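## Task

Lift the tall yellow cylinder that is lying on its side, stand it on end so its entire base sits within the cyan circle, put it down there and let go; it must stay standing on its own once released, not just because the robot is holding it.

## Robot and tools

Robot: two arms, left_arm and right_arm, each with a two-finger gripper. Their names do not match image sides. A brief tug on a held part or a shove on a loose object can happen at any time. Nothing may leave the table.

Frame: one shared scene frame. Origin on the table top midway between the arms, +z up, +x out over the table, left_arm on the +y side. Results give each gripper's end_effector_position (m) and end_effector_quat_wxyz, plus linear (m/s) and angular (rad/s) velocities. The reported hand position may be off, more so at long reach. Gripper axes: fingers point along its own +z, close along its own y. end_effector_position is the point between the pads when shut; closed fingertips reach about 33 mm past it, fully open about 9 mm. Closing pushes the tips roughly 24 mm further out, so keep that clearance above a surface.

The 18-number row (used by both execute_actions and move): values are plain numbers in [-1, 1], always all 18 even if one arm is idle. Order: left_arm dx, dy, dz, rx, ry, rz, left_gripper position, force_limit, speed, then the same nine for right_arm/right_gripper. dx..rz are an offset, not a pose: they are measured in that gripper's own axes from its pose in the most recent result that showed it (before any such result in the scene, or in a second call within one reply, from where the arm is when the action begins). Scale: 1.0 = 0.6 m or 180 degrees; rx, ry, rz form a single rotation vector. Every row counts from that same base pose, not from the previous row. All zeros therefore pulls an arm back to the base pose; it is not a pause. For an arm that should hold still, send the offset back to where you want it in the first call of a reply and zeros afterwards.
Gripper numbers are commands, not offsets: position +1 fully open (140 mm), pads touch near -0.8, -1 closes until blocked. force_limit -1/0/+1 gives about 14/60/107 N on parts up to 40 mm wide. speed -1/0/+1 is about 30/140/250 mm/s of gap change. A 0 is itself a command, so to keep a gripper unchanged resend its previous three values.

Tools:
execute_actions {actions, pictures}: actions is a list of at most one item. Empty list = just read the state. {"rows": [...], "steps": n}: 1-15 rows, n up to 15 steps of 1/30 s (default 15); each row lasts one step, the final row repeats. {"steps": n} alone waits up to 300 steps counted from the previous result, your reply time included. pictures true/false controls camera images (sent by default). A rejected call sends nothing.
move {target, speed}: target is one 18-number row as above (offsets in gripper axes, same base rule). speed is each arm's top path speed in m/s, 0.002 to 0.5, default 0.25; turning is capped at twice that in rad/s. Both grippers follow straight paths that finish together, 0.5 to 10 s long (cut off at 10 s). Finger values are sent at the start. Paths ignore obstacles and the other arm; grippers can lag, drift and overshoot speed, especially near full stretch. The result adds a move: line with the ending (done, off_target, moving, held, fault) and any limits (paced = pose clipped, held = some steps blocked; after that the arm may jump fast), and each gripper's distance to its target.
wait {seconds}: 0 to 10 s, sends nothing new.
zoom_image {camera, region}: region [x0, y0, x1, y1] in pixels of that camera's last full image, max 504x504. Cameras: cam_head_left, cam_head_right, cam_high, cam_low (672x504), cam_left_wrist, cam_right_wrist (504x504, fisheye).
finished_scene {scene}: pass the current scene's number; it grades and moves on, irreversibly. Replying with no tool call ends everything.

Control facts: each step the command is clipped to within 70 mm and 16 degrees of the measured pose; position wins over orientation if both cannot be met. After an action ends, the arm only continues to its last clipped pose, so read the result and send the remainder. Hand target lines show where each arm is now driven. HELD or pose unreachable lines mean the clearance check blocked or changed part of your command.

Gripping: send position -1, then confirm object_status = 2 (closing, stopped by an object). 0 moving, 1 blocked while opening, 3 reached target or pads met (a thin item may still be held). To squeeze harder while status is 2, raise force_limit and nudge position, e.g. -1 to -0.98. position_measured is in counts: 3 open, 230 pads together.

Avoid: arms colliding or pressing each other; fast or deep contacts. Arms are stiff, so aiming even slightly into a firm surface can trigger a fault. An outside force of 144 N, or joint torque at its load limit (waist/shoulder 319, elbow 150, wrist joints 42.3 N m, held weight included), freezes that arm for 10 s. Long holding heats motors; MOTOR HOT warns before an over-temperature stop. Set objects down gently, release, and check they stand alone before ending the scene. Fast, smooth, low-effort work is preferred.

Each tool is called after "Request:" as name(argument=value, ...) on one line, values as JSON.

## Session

Request:
execute_actions(actions=[])

Scene clock: 0.00 s of 3900.00 s.
left_arm: end_effector_position=(+0.6180, +0.6577, +0.3210) position_measured=3 object_status=3 end_effector_quat_wxyz=(-0.000, +1.000, -0.031, -0.002) end_effector_velocity=(-0.000, -0.000, -0.000) end_effector_angular_velocity=(+0.001, +0.001, -0.002) | right_arm: end_effector_position=(+0.2864, -0.6690, +0.3240) position_measured=3 object_status=3 end_effector_quat_wxyz=(+0.037, +0.503, +0.690, -0.519) end_effector_velocity=(-0.001, -0.000, +0.000) end_effector_angular_velocity=(-0.000, +0.002, -0.001)
Joint positions: left_arm=[-0.052  0.165  1.605  0.001  1.375  1.518] | right_arm=[ 0.237 -0.094  2.218 -0.763  1.833 -0.023]
Joint velocities: left_arm=[-0.     0.001  0.     0.     0.001  0.002] | right_arm=[-0.    -0.     0.001  0.     0.001 -0.001]
Joint torques (N m, as the joint torque sensors report them, + toward a larger angle): no reading
Hand target (left_arm): +0.618, +0.658, +0.321; -0.000, +1.000, -0.031, -0.002
Hand target (right_arm): +0.286, -0.669, +0.324; +0.037, +0.503, +0.690, -0.519

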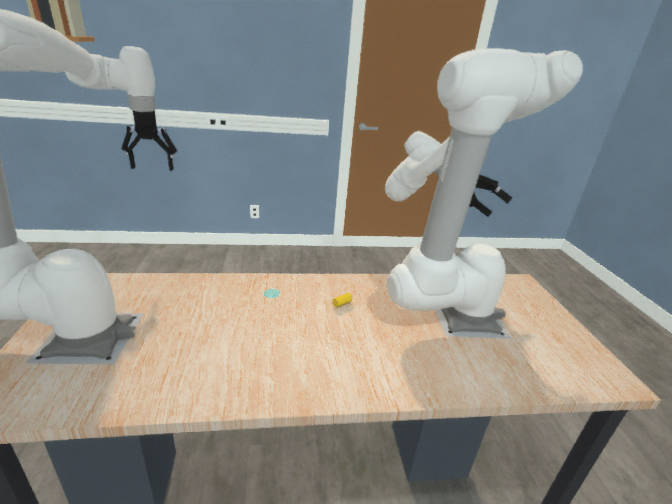

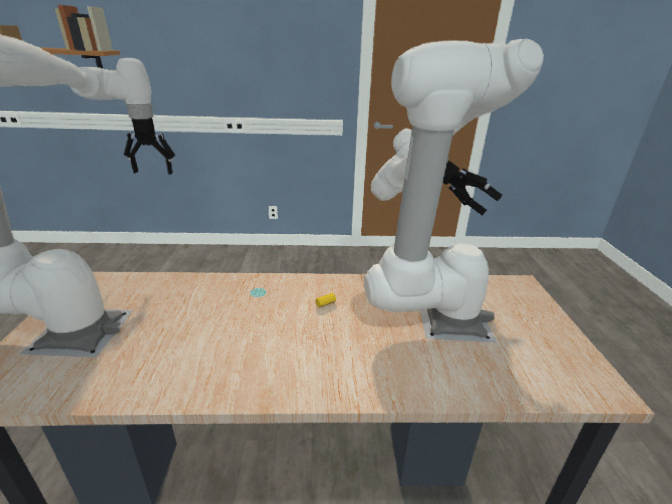

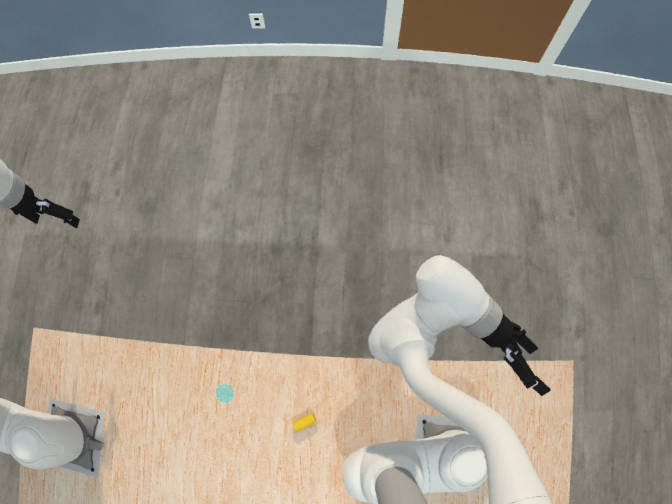

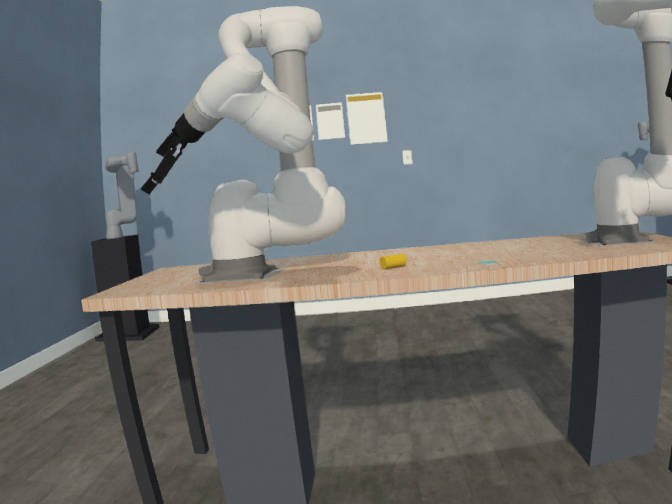

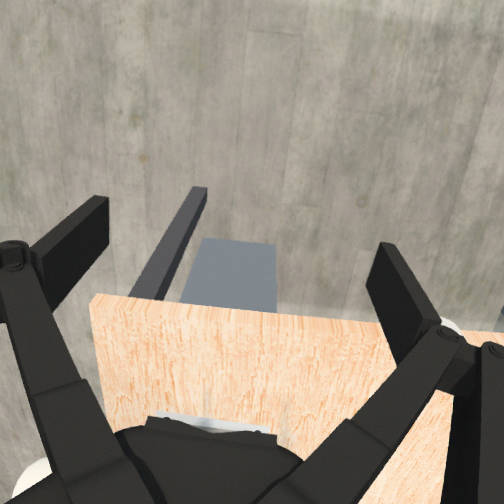

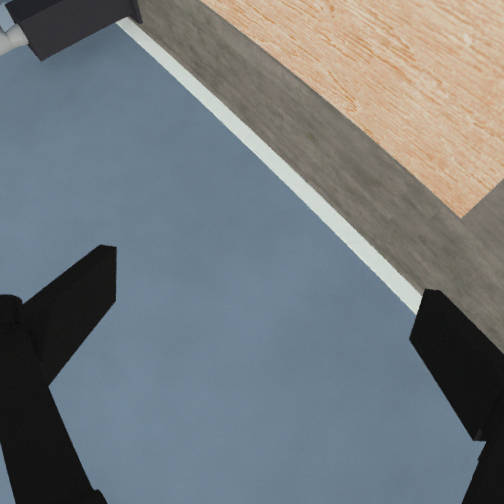

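Request:
move(target=[0,0,0,0,0,0,1,0,0,0.993,-0.011,-0.448,-0.289,0.196,-0.061,0,0,0], speed=0.35)

Scene clock: 4.07 s of 3900.00 s.
left_arm: end_effector_position=(+0.6180, +0.6577, +0.3210) position_measured=3 object_status=3 end_effector_quat_wxyz=(-0.000, +1.000, -0.031, -0.002) end_effector_velocity=(+0.000, +0.000, +0.001) end_effector_angular_velocity=(-0.001, -0.001, +0.001) | right_arm: end_effector_position=(+0.1160, -0.0763, +0.1099) position_measured=129 object_status=3 end_effector_quat_wxyz=(-0.001, +0.500, +0.866, -0.000) end_effector_velocity=(-0.000, +0.000, -0.000) end_effector_angular_velocity=(+0.000, -0.000, +0.001)
Joint positions: left_arm=[-0.052  0.165  1.605  0.001  1.375  1.518] | right_arm=[ 1.392 -0.004  2.206  0.003  0.939  0.792]
Joint velocities: left_arm=[ 0.001 -0.001 -0.    -0.001 -0.     0.   ] | right_arm=[ 0.     0.    -0.    -0.    -0.    -0.001]
Joint torques (N m, as the joint torque sensors report them, + toward a larger angle): left_arm=[  6.3  -53.62 -41.44   3.41   0.27   0.03] | right_arm=[  2.08 -33.34 -35.21   3.87   0.19   0.24]
Hand target (left_arm): +0.618, +0.658, +0.321; -0.000, +1.000, -0.031, -0.002
Hand target (right_arm): +0.116, -0.076, +0.110; -0.001, +0.500, +0.866, -0.000
Off the commanded pose (left_arm): 0.000 m, 0 deg.
Off the commanded pose (right_arm): 0.001 m, 0 deg.
move: done

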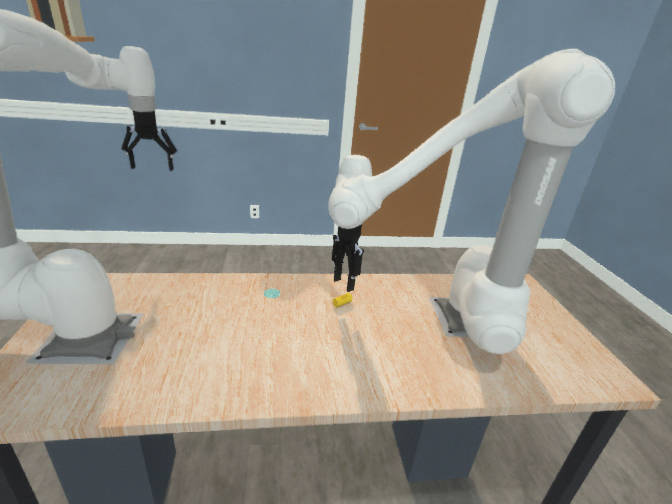

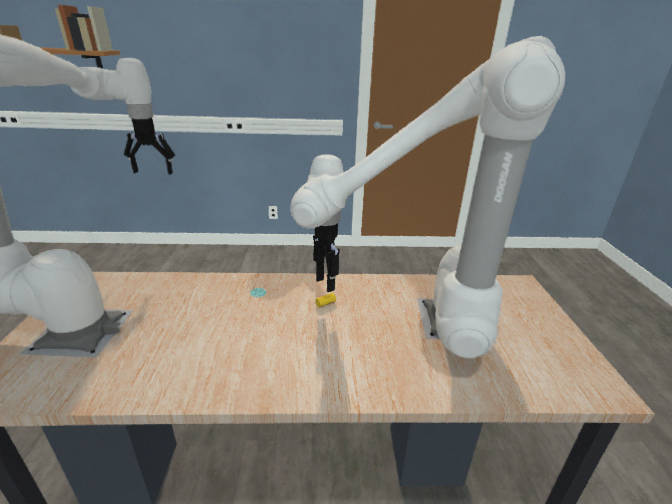

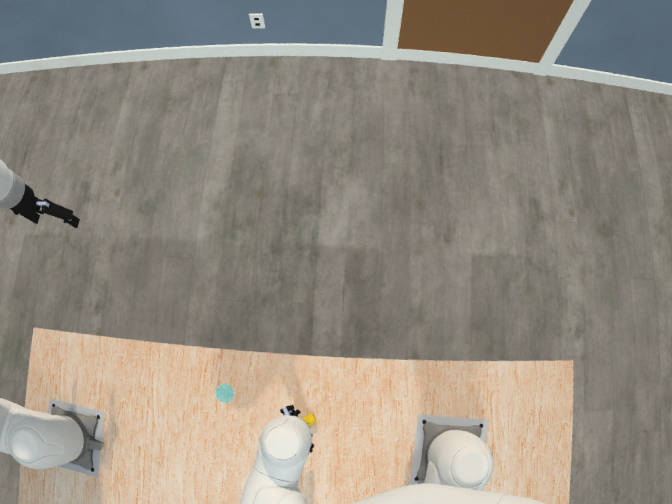

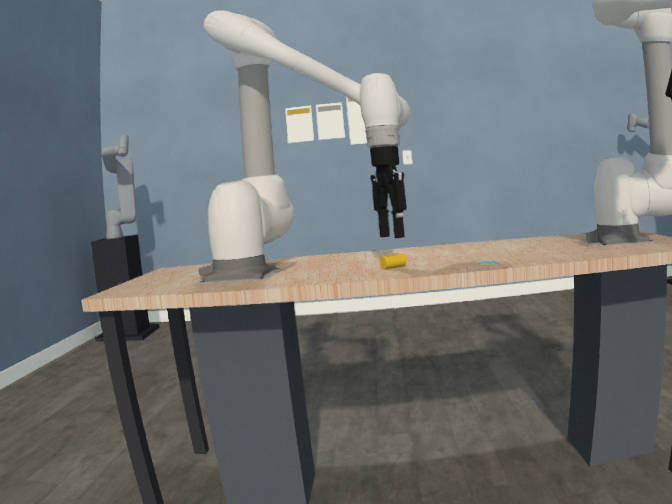

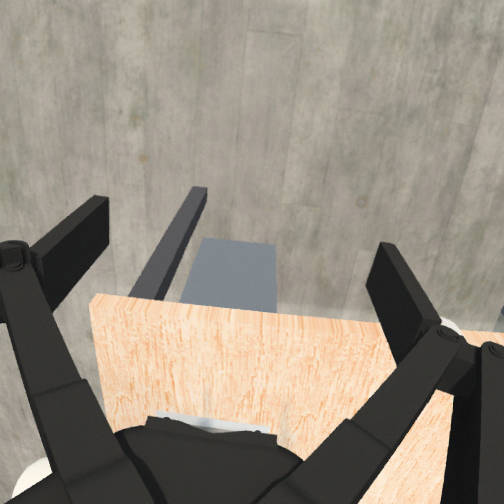

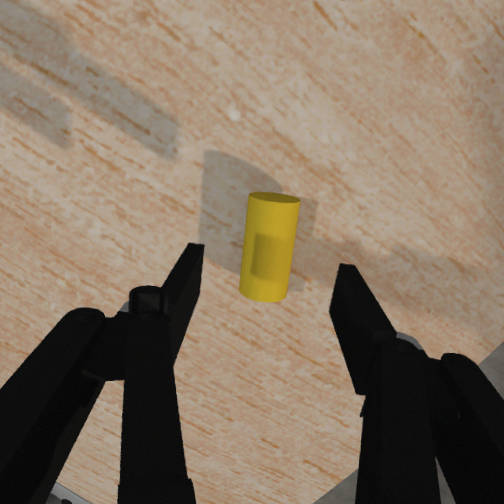

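Request:
move(target=[0,0,0,0,0,0,1,0,0,0.043,0,0.115,0,-0.1944,-0.01,0,0,0])

Request:
zoom_image(camera="cam_low", region=[340,200,460,290])

Scene clock: 6.20 s of 3900.00 s.
left_arm: end_effector_position=(+0.6180, +0.6577, +0.3210) position_measured=3 object_status=3 end_effector_quat_wxyz=(-0.000, +1.000, -0.031, -0.002) end_effector_velocity=(+0.000, +0.001, +0.000) end_effector_angular_velocity=(+0.001, -0.001, +0.002) | right_arm: end_effector_position=(+0.1031, -0.0540, +0.0412) position_measured=129 object_status=3 end_effector_quat_wxyz=(+0.259, +0.464, +0.834, -0.151) end_effector_velocity=(+0.000, +0.000, -0.001) end_effector_angular_velocity=(-0.001, -0.000, +0.000)
Joint positions: left_arm=[-0.052  0.165  1.605  0.001  1.375  1.518] | right_arm=[ 1.641  0.409  1.979 -0.311  1.305  1.177]
Joint velocities: left_arm=[ 0.001 -0.001  0.     0.001 -0.    -0.001] | right_arm=[ 0.     0.002 -0.001 -0.    -0.     0.   ]
Joint torques (N m, as the joint torque sensors report them, + toward a larger angle): left_arm=[  2.89 -56.11 -40.25   3.43   0.35   0.09] | right_arm=[  1.47 -68.5  -27.3    2.72   1.7    0.39]
Hand target (left_arm): +0.618, +0.658, +0.321; -0.000, +1.000, -0.031, -0.002
Hand target (right_arm): +0.103, -0.054, +0.041; +0.259, +0.464, +0.834, -0.151
Off the commanded pose (left_arm): 0.000 m, 0 deg.
Off the commanded pose (right_arm): 0.000 m, 0 deg.
move: done

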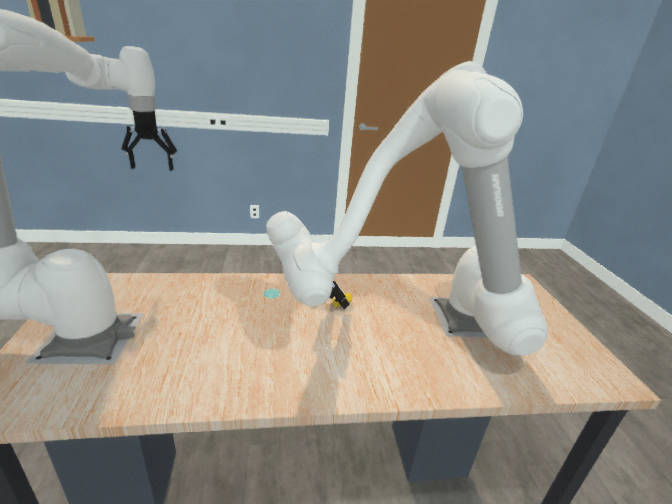

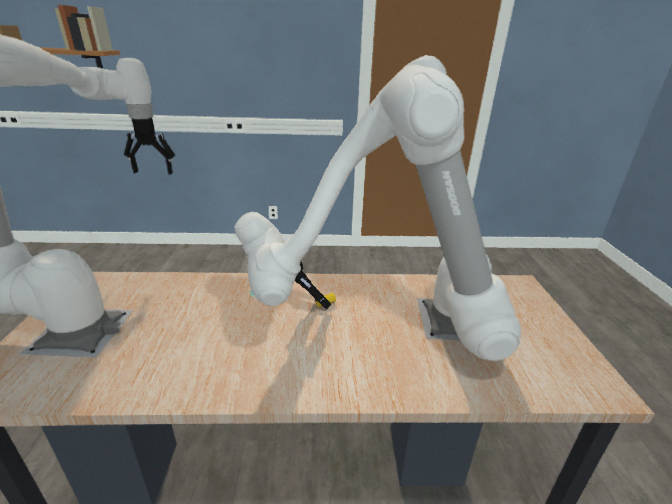

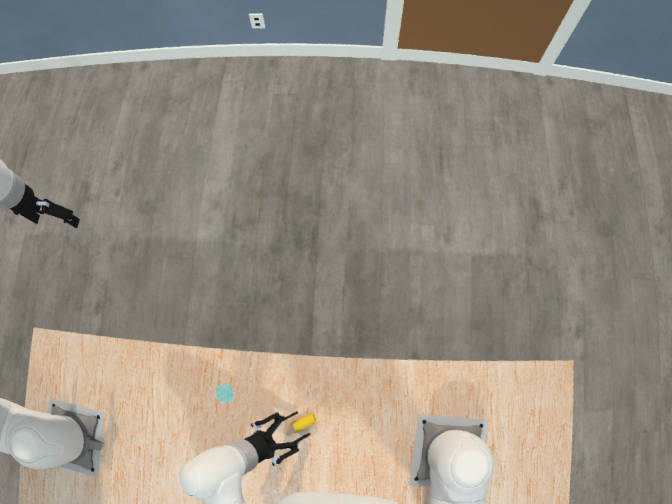

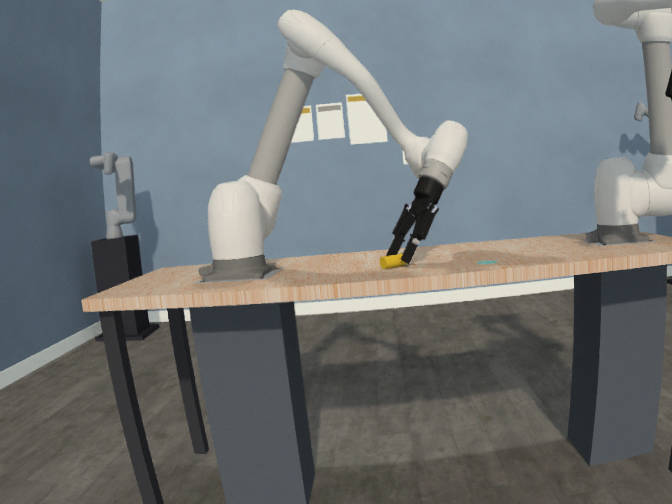

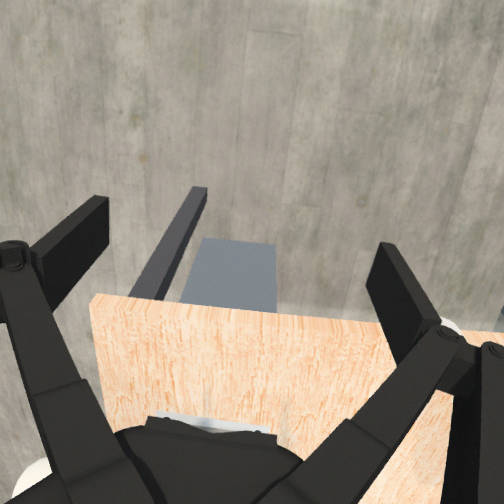

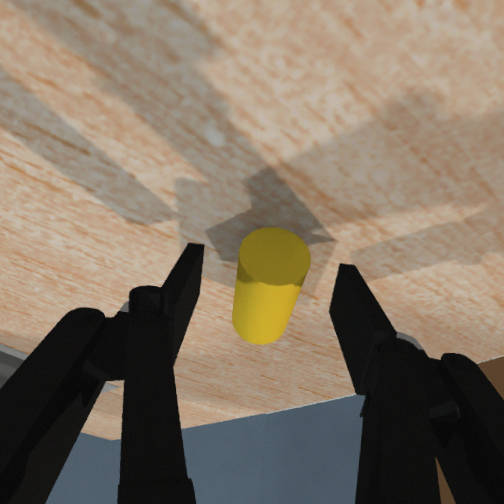

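Region (340, 200, 460, 290) of cam_low's 672x504 image, scaled by 4.200, with more detail than that image has; it fills the top 378 rows of this view, and the rest is white.

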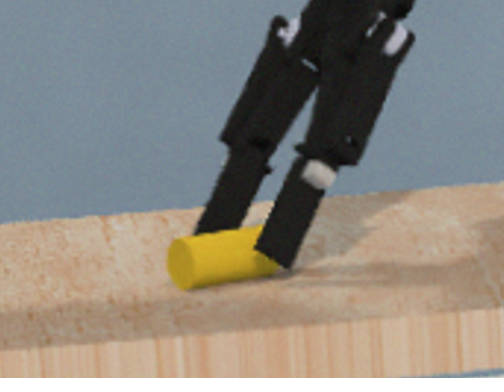

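Request:
move(target=[0,0,0,0,0,0,1,0,0,0.0038,0.002,0.0055,0,0,0,-1,0.3,-1])

Request:
move(target=[0,0,0,0,0,0,1,0,0,-0.053,0,-0.075,0,0,0,-1,0.3,-1], speed=0.15)

Scene clock: 8.03 s of 3900.00 s.
left_arm: end_effector_position=(+0.6180, +0.6577, +0.3210) position_measured=3 object_status=3 end_effector_quat_wxyz=(-0.000, +1.000, -0.031, -0.002) end_effector_velocity=(+0.000, +0.000, -0.000) end_effector_angular_velocity=(-0.000, +0.001, +0.000) | right_arm: end_effector_position=(+0.1041, -0.0534, +0.0372) position_measured=187 object_status=2 end_effector_quat_wxyz=(+0.259, +0.464, +0.834, -0.151) end_effector_velocity=(-0.000, +0.001, -0.000) end_effector_angular_velocity=(+0.001, +0.000, +0.000)
Joint positions: left_arm=[-0.052  0.165  1.605  0.001  1.375  1.518] | right_arm=[ 1.64   0.414  1.98  -0.312  1.299  1.178]
Joint velocities: left_arm=[ 0.001  0.001  0.    -0.     0.     0.001] | right_arm=[ 0.     0.    -0.001 -0.    -0.001 -0.   ]
Joint torques (N m, as the joint torque sensors report them, + toward a larger angle): left_arm=[  3.99 -53.84 -40.7    3.45   0.39   0.4 ] | right_arm=[ -0.35 -59.08 -20.05   2.74  -0.86   0.29]
Hand target (left_arm): +0.618, +0.658, +0.321; -0.000, +1.000, -0.031, -0.002
Hand target (right_arm): +0.104, -0.053, +0.037; +0.259, +0.464, +0.834, -0.151
Off the commanded pose (left_arm): 0.000 m, 0 deg.
Off the commanded pose (right_arm): 0.000 m, 0 deg.
move: done

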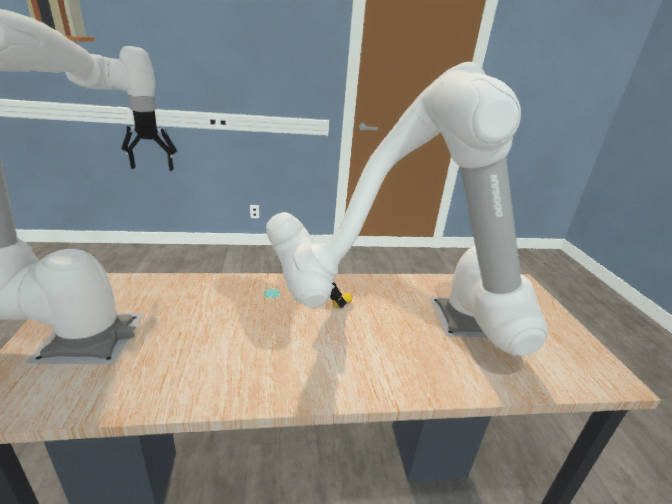

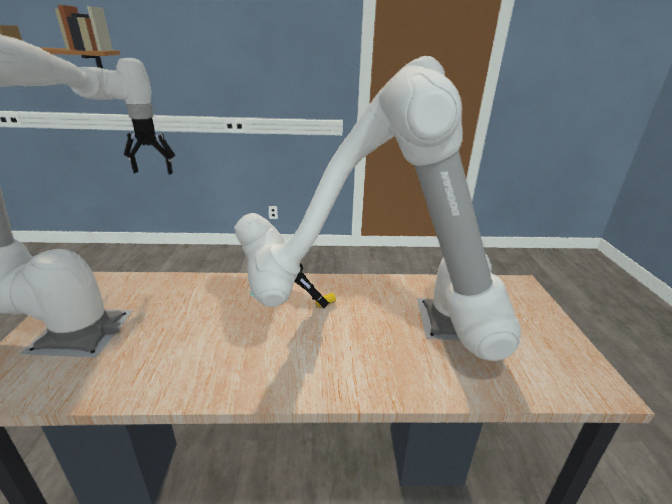

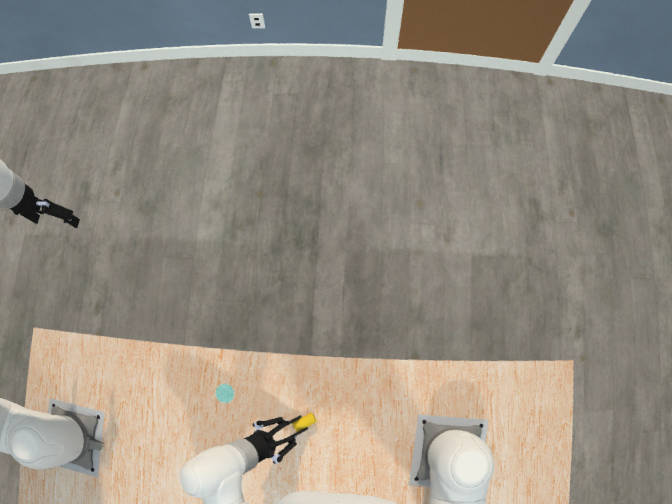

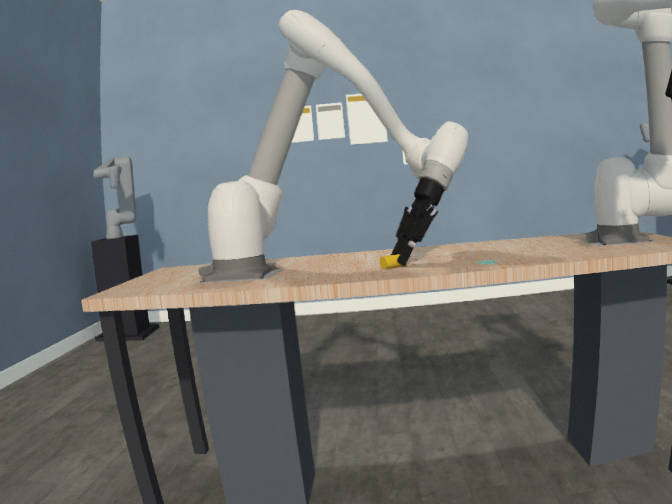

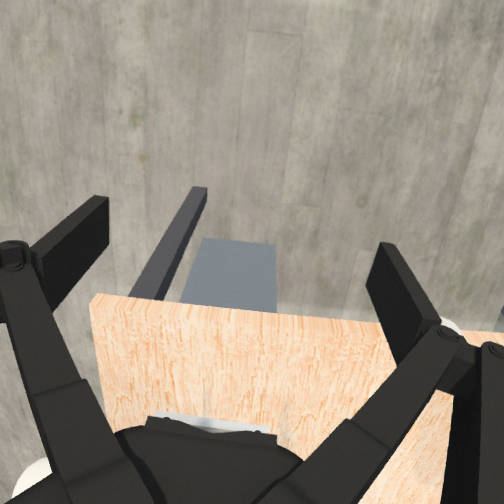

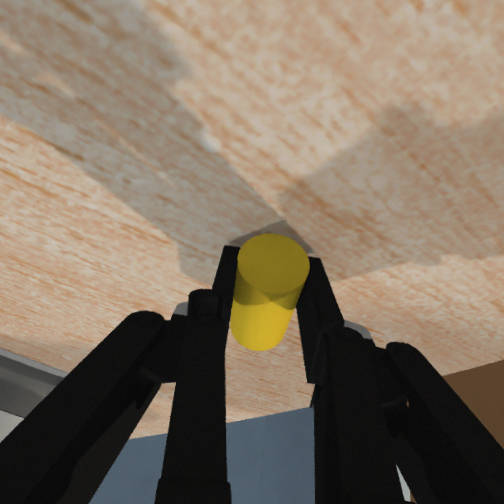

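Scene clock: 8.80 s of 3900.00 s.
left_arm: end_effector_position=(+0.6180, +0.6577, +0.3210) position_measured=3 object_status=3 end_effector_quat_wxyz=(-0.000, +1.000, -0.031, -0.002) end_effector_velocity=(+0.000, +0.000, +0.000) end_effector_angular_velocity=(-0.001, -0.001, +0.001) | right_arm: end_effector_position=(+0.1047, -0.0534, +0.0922) position_measured=187 object_status=2 end_effector_quat_wxyz=(+0.259, +0.464, +0.834, -0.151) end_effector_velocity=(-0.000, -0.000, +0.000) end_effector_angular_velocity=(-0.000, -0.000, -0.000)
Joint positions: left_arm=[-0.052  0.165  1.605  0.001  1.375  1.518] | right_arm=[ 1.638  0.347  1.948 -0.306  1.393  1.147]
Joint velocities: left_arm=[ 0.    -0.001  0.    -0.001 -0.001 -0.001] | right_arm=[ 0. -0. -0.  0.  0.  0.]
Joint torques (N m, as the joint torque sensors report them, + toward a larger angle): left_arm=[  3.42 -56.06 -40.35   3.25   0.14   0.02] | right_arm=[  1.88 -65.79 -30.73   3.02   1.46   0.27]
Hand target (left_arm): +0.618, +0.658, +0.321; -0.000, +1.000, -0.031, -0.002
Hand target (right_arm): +0.105, -0.053, +0.092; +0.259, +0.464, +0.834, -0.151
Off the commanded pose (left_arm): 0.000 m, 0 deg.
Off the commanded pose (right_arm): 0.000 m, 0 deg.
move: done

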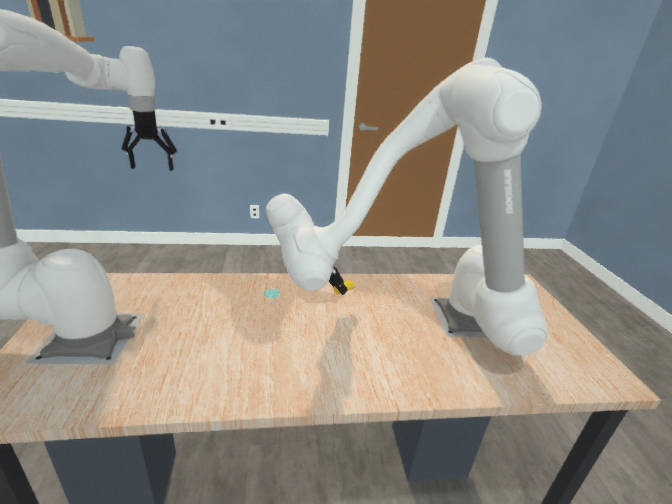

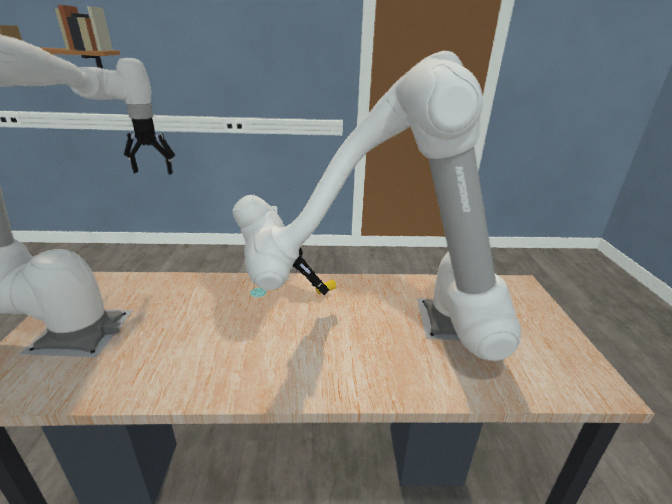

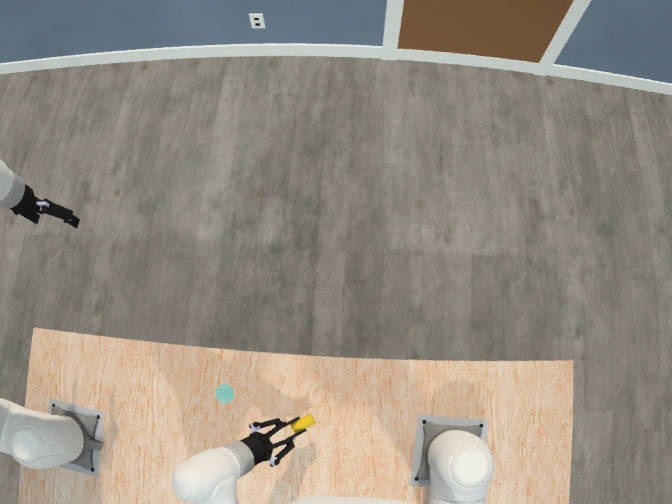

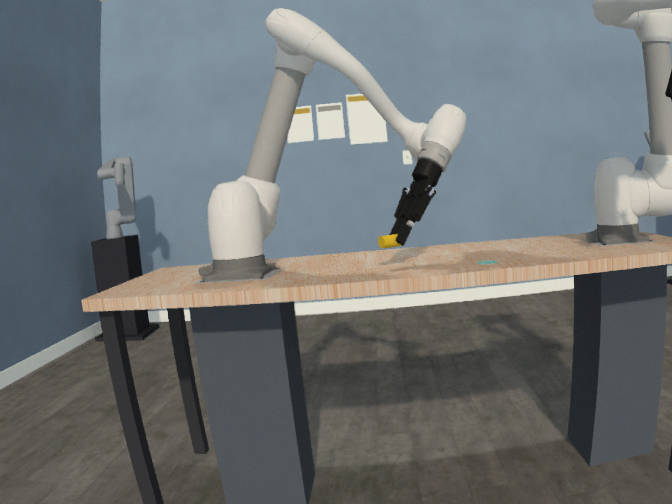

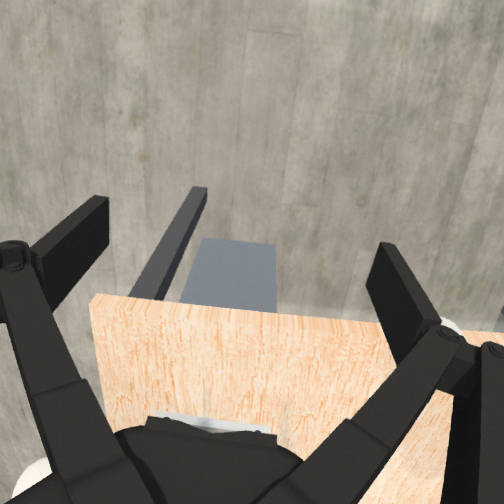

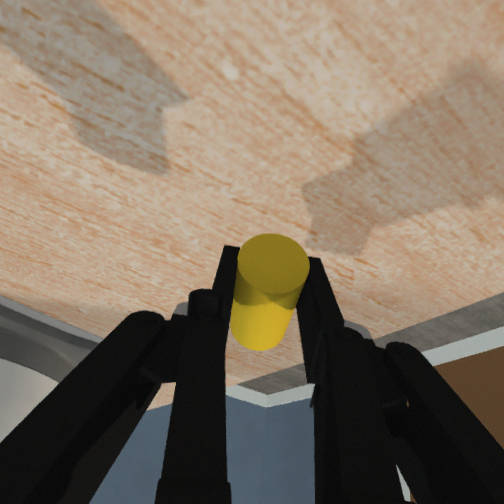

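Request:
move(target=[0,0,0,0,0,0,1,0,0,0.189,0.305,-0.116,0,0.5,0,-1,0.3,-1], speed=0.35)

Request:
zoom_image(camera="cam_low", region=[440,205,540,280])

Request:
zoom_image(camera="cam_head_left", region=[230,250,310,310])

Scene clock: 12.07 s of 3900.00 s.
left_arm: end_effector_position=(+0.6180, +0.6577, +0.3210) position_measured=3 object_status=3 end_effector_quat_wxyz=(-0.000, +1.000, -0.031, -0.002) end_effector_velocity=(-0.000, +0.000, -0.001) end_effector_angular_velocity=(-0.000, +0.002, -0.001) | right_arm: end_effector_position=(+0.1907, +0.1561, +0.0827) position_measured=187 object_status=2 end_effector_quat_wxyz=(-0.406, +0.435, +0.773, +0.221) end_effector_velocity=(-0.000, -0.000, -0.000) end_effector_angular_velocity=(+0.000, +0.002, -0.001)
Joint positions: left_arm=[-0.052  0.165  1.605  0.001  1.375  1.518] | right_arm=[ 0.991  0.358  2.181  1.455  0.885 -0.8  ]
Joint velocities: left_arm=[ 0.     0.001  0.    -0.     0.001  0.001] | right_arm=[-0.001  0.001  0.001  0.002  0.001 -0.001]
Joint torques (N m, as the joint torque sensors report them, + toward a larger angle): left_arm=[  5.45 -56.94 -40.3    3.71   0.1   -0.16] | right_arm=[  3.36 -65.37 -29.39   1.87   1.81   0.16]
Hand target (left_arm): +0.618, +0.658, +0.321; -0.000, +1.000, -0.031, -0.002
Hand target (right_arm): +0.191, +0.156, +0.083; -0.406, +0.435, +0.773, +0.221
Off the commanded pose (left_arm): 0.000 m, 0 deg.
Off the commanded pose (right_arm): 0.001 m, 0 deg.
move: done

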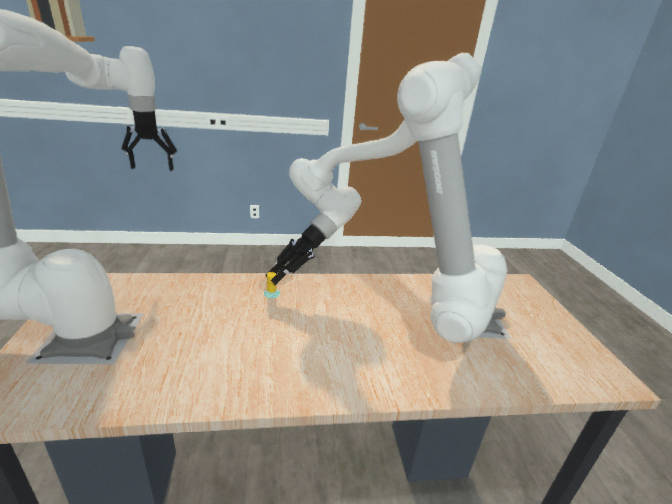

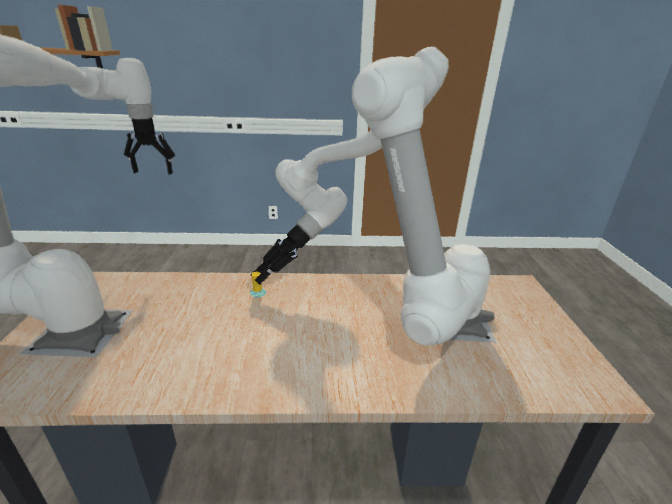

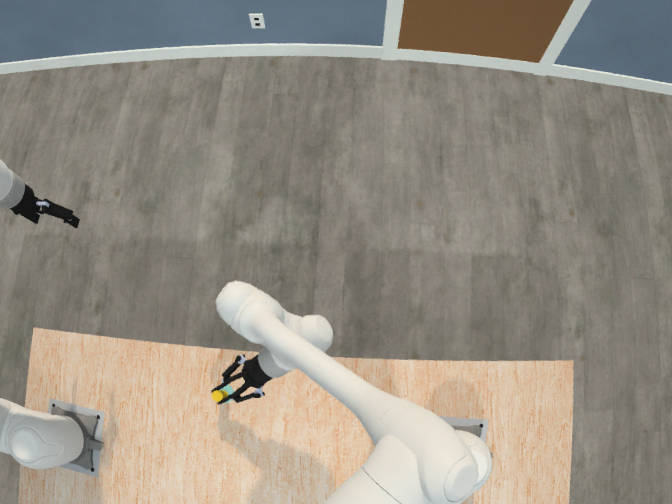

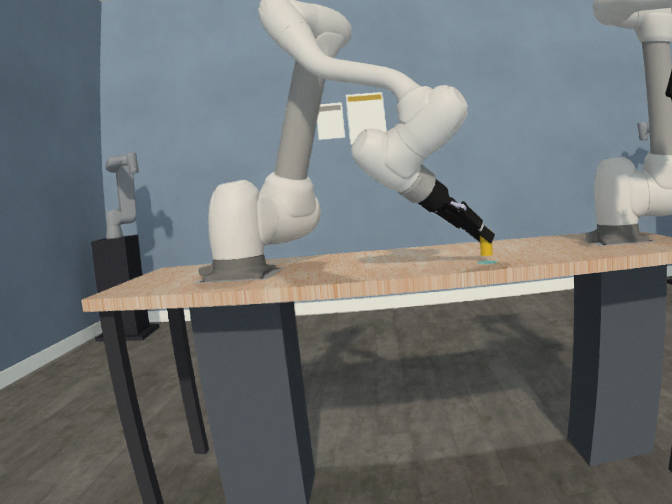

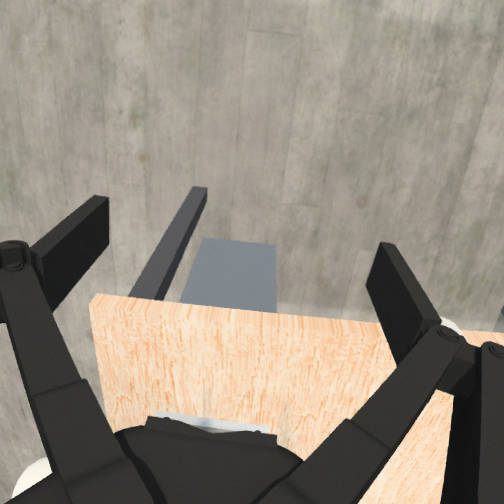

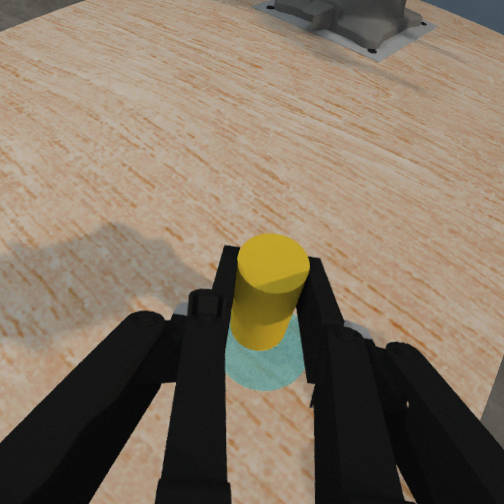

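Region (440, 205, 540, 280) of cam_low's 672x504 image, scaled by 5.040, with more detail than that image has; it fills the top 378 rows of this view, and the rest is white.

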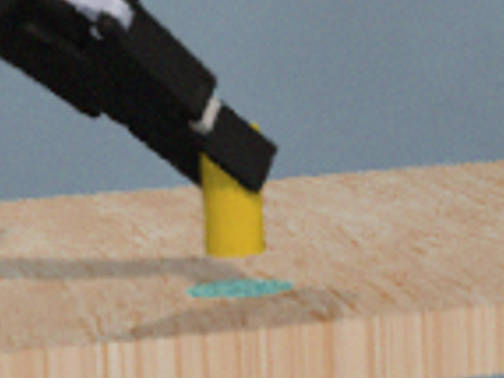

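Region (230, 250, 310, 310) of cam_head_left's 672x504 image, scaled by 6.300, with more detail than that image has; it fills the top 378 rows of this view, and the rest is white.

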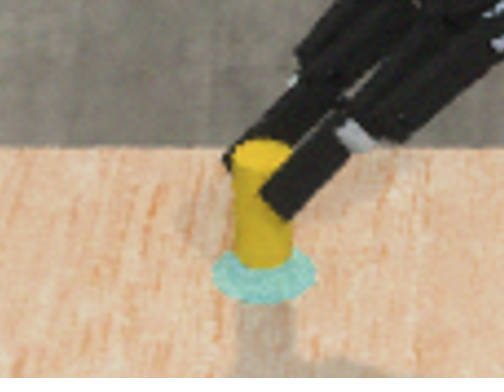

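Request:
move(target=[0,0,0,0,0,0,1,0,0,-0.0237,0.007,0.0127,0,0,0,-1,0.3,-1], speed=0.04)

Request:
zoom_image(camera="cam_low", region=[460,230,520,275])

Request:
zoom_image(camera="cam_head_left", region=[240,265,300,310])

Scene clock: 13.80 s of 3900.00 s.
left_arm: end_effector_position=(+0.6180, +0.6577, +0.3210) position_measured=3 object_status=3 end_effector_quat_wxyz=(-0.000, +1.000, -0.031, -0.002) end_effector_velocity=(+0.001, -0.000, -0.000) end_effector_angular_velocity=(-0.000, -0.001, -0.000) | right_arm: end_effector_position=(+0.1951, +0.1566, +0.0667) position_measured=187 object_status=2 end_effector_quat_wxyz=(-0.406, +0.435, +0.773, +0.221) end_effector_velocity=(-0.000, -0.000, -0.000) end_effector_angular_velocity=(-0.000, +0.000, +0.000)
Joint positions: left_arm=[-0.052  0.165  1.605  0.001  1.375  1.518] | right_arm=[ 0.985  0.387  2.181  1.475  0.886 -0.84 ]
Joint velocities: left_arm=[-0.     0.001 -0.001 -0.    -0.001  0.   ] | right_arm=[-0.  0.  0.  0.  0. -0.]
Joint torques (N m, as the joint torque sensors report them, + toward a larger angle): left_arm=[  4.54 -55.39 -39.77   3.36   0.15  -0.05] | right_arm=[  1.65 -68.26 -28.67   1.8    1.63   0.37]
Hand target (left_arm): +0.618, +0.658, +0.321; -0.000, +1.000, -0.031, -0.002
Hand target (right_arm): +0.195, +0.157, +0.067; -0.406, +0.435, +0.773, +0.221
Off the commanded pose (left_arm): 0.000 m, 0 deg.
Off the commanded pose (right_arm): 0.000 m, 0 deg.
move: done

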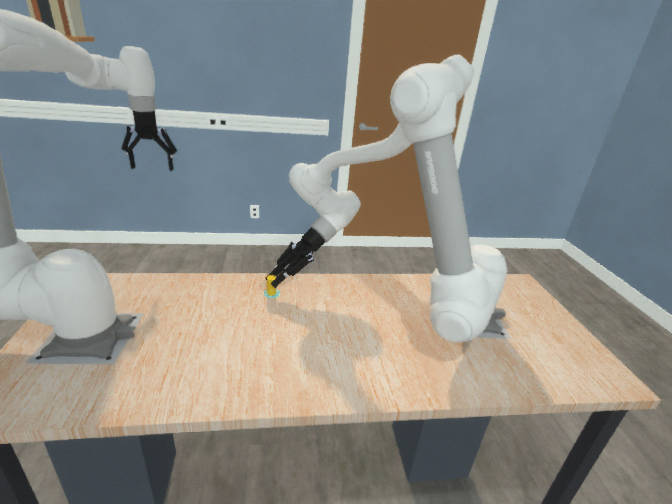

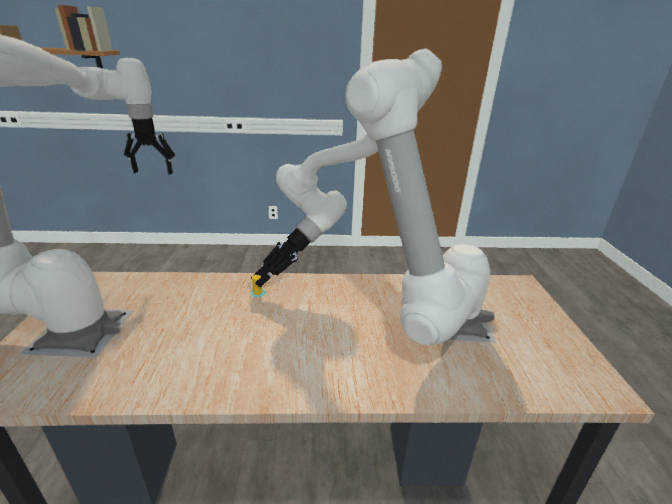

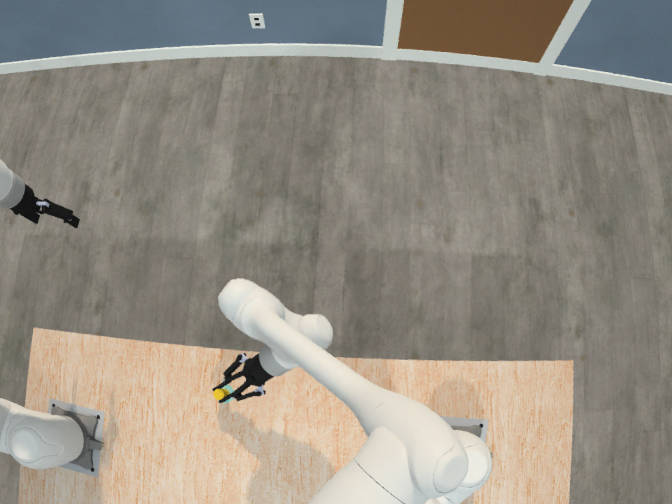

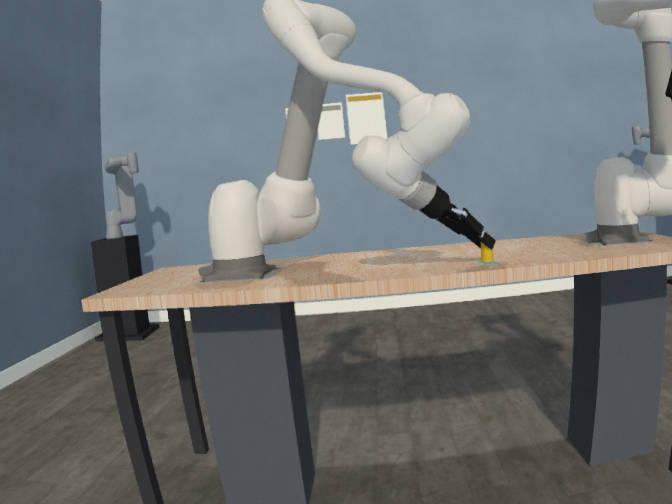

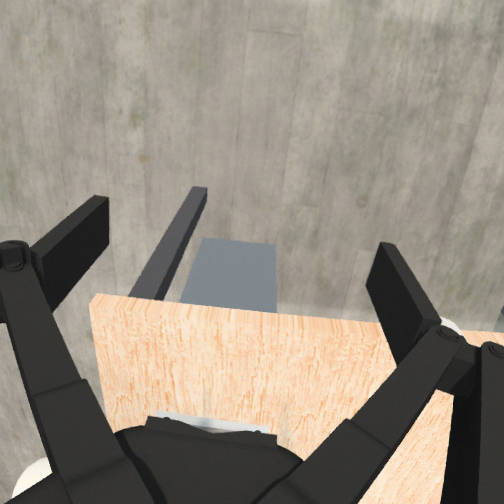

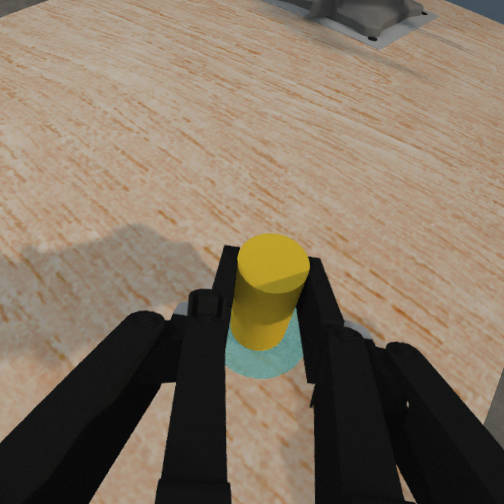

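Region (460, 230, 520, 275) of cam_low's 672x504 image, scaled by 8.400, with more detail than that image has; it fills the top 378 rows of this view, and the rest is white.

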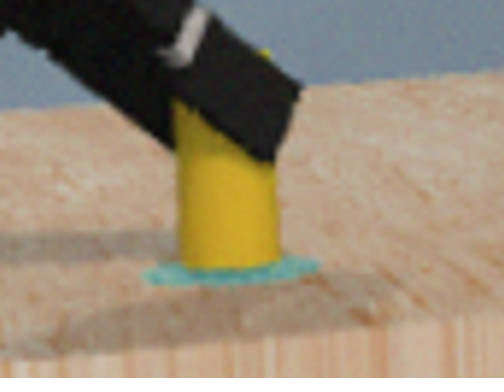

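Region (240, 265, 300, 310) of cam_head_left's 672x504 image, scaled by 8.400, with more detail than that image has; it fills the top 378 rows of this view, and the rest is white.

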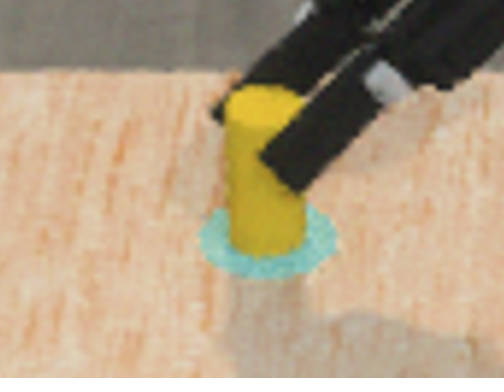

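Request:
execute_actions(actions=[{"rows":[[0,0,0,0,0,0,1,0,0,-0.0046,0.002,-0.0008,0,0,0,-1,0.3,-1]],"steps":8}], pictures=false)

Scene clock: 14.33 s of 3900.00 s.
left_arm: end_effector_position=(+0.6180, +0.6577, +0.3210) position_measured=3 object_status=3 end_effector_quat_wxyz=(-0.000, +1.000, -0.031, -0.002) end_effector_velocity=(+0.000, +0.001, -0.002) end_effector_angular_velocity=(-0.000, +0.003, +0.001) | right_arm: end_effector_position=(+0.1971, +0.1556, +0.0647) position_measured=187 object_status=2 end_effector_quat_wxyz=(-0.406, +0.435, +0.773, +0.221) end_effector_velocity=(-0.000, -0.000, -0.000) end_effector_angular_velocity=(+0.000, +0.001, +0.001)
Joint positions: left_arm=[-0.052  0.165  1.605  0.001  1.375  1.518] | right_arm=[ 0.981  0.391  2.182  1.475  0.887 -0.845]
Joint velocities: left_arm=[ 0.001  0.002 -0.    -0.001  0.     0.   ] | right_arm=[ 0.     0.     0.    -0.     0.001 -0.   ]
Joint torques (N m, as the joint torque sensors report them, + toward a larger angle): left_arm=[  6.71 -54.36 -41.3    3.61   0.26   0.12] | right_arm=[  1.78 -68.34 -28.97   1.64   1.9    0.25]
Hand target (left_arm): +0.618, +0.658, +0.321; -0.000, +1.000, -0.031, -0.002
Hand target (right_arm): +0.197, +0.156, +0.065; -0.406, +0.435, +0.773, +0.221
Off the commanded pose (left_arm): 0.000 m, 0 deg.
Off the commanded pose (right_arm): 0.000 m, 0 deg.
Steps of this call (steps 1 to 8: nothing new was sent; steps 9 to 16: all 8 steps of this action). Readings (end_effector_position | what the end effector reports):
9: left_arm (+0.6180, +0.6577, +0.3210) | right_arm (+0.1952, +0.1566, +0.0666) | left_arm position_measured=3 object_status=3 | right_arm position_measured=187 object_status=2
10: left_arm (+0.6180, +0.6577, +0.3210) | right_arm (+0.1961, +0.1562, +0.0658) | left_arm position_measured=3 object_status=3 | right_arm position_measured=187 object_status=2
12: left_arm (+0.6180, +0.6577, +0.3210) | right_arm (+0.1971, +0.1556, +0.0648) | left_arm position_measured=3 object_status=3 | right_arm position_measured=187 object_status=2
16: the state above


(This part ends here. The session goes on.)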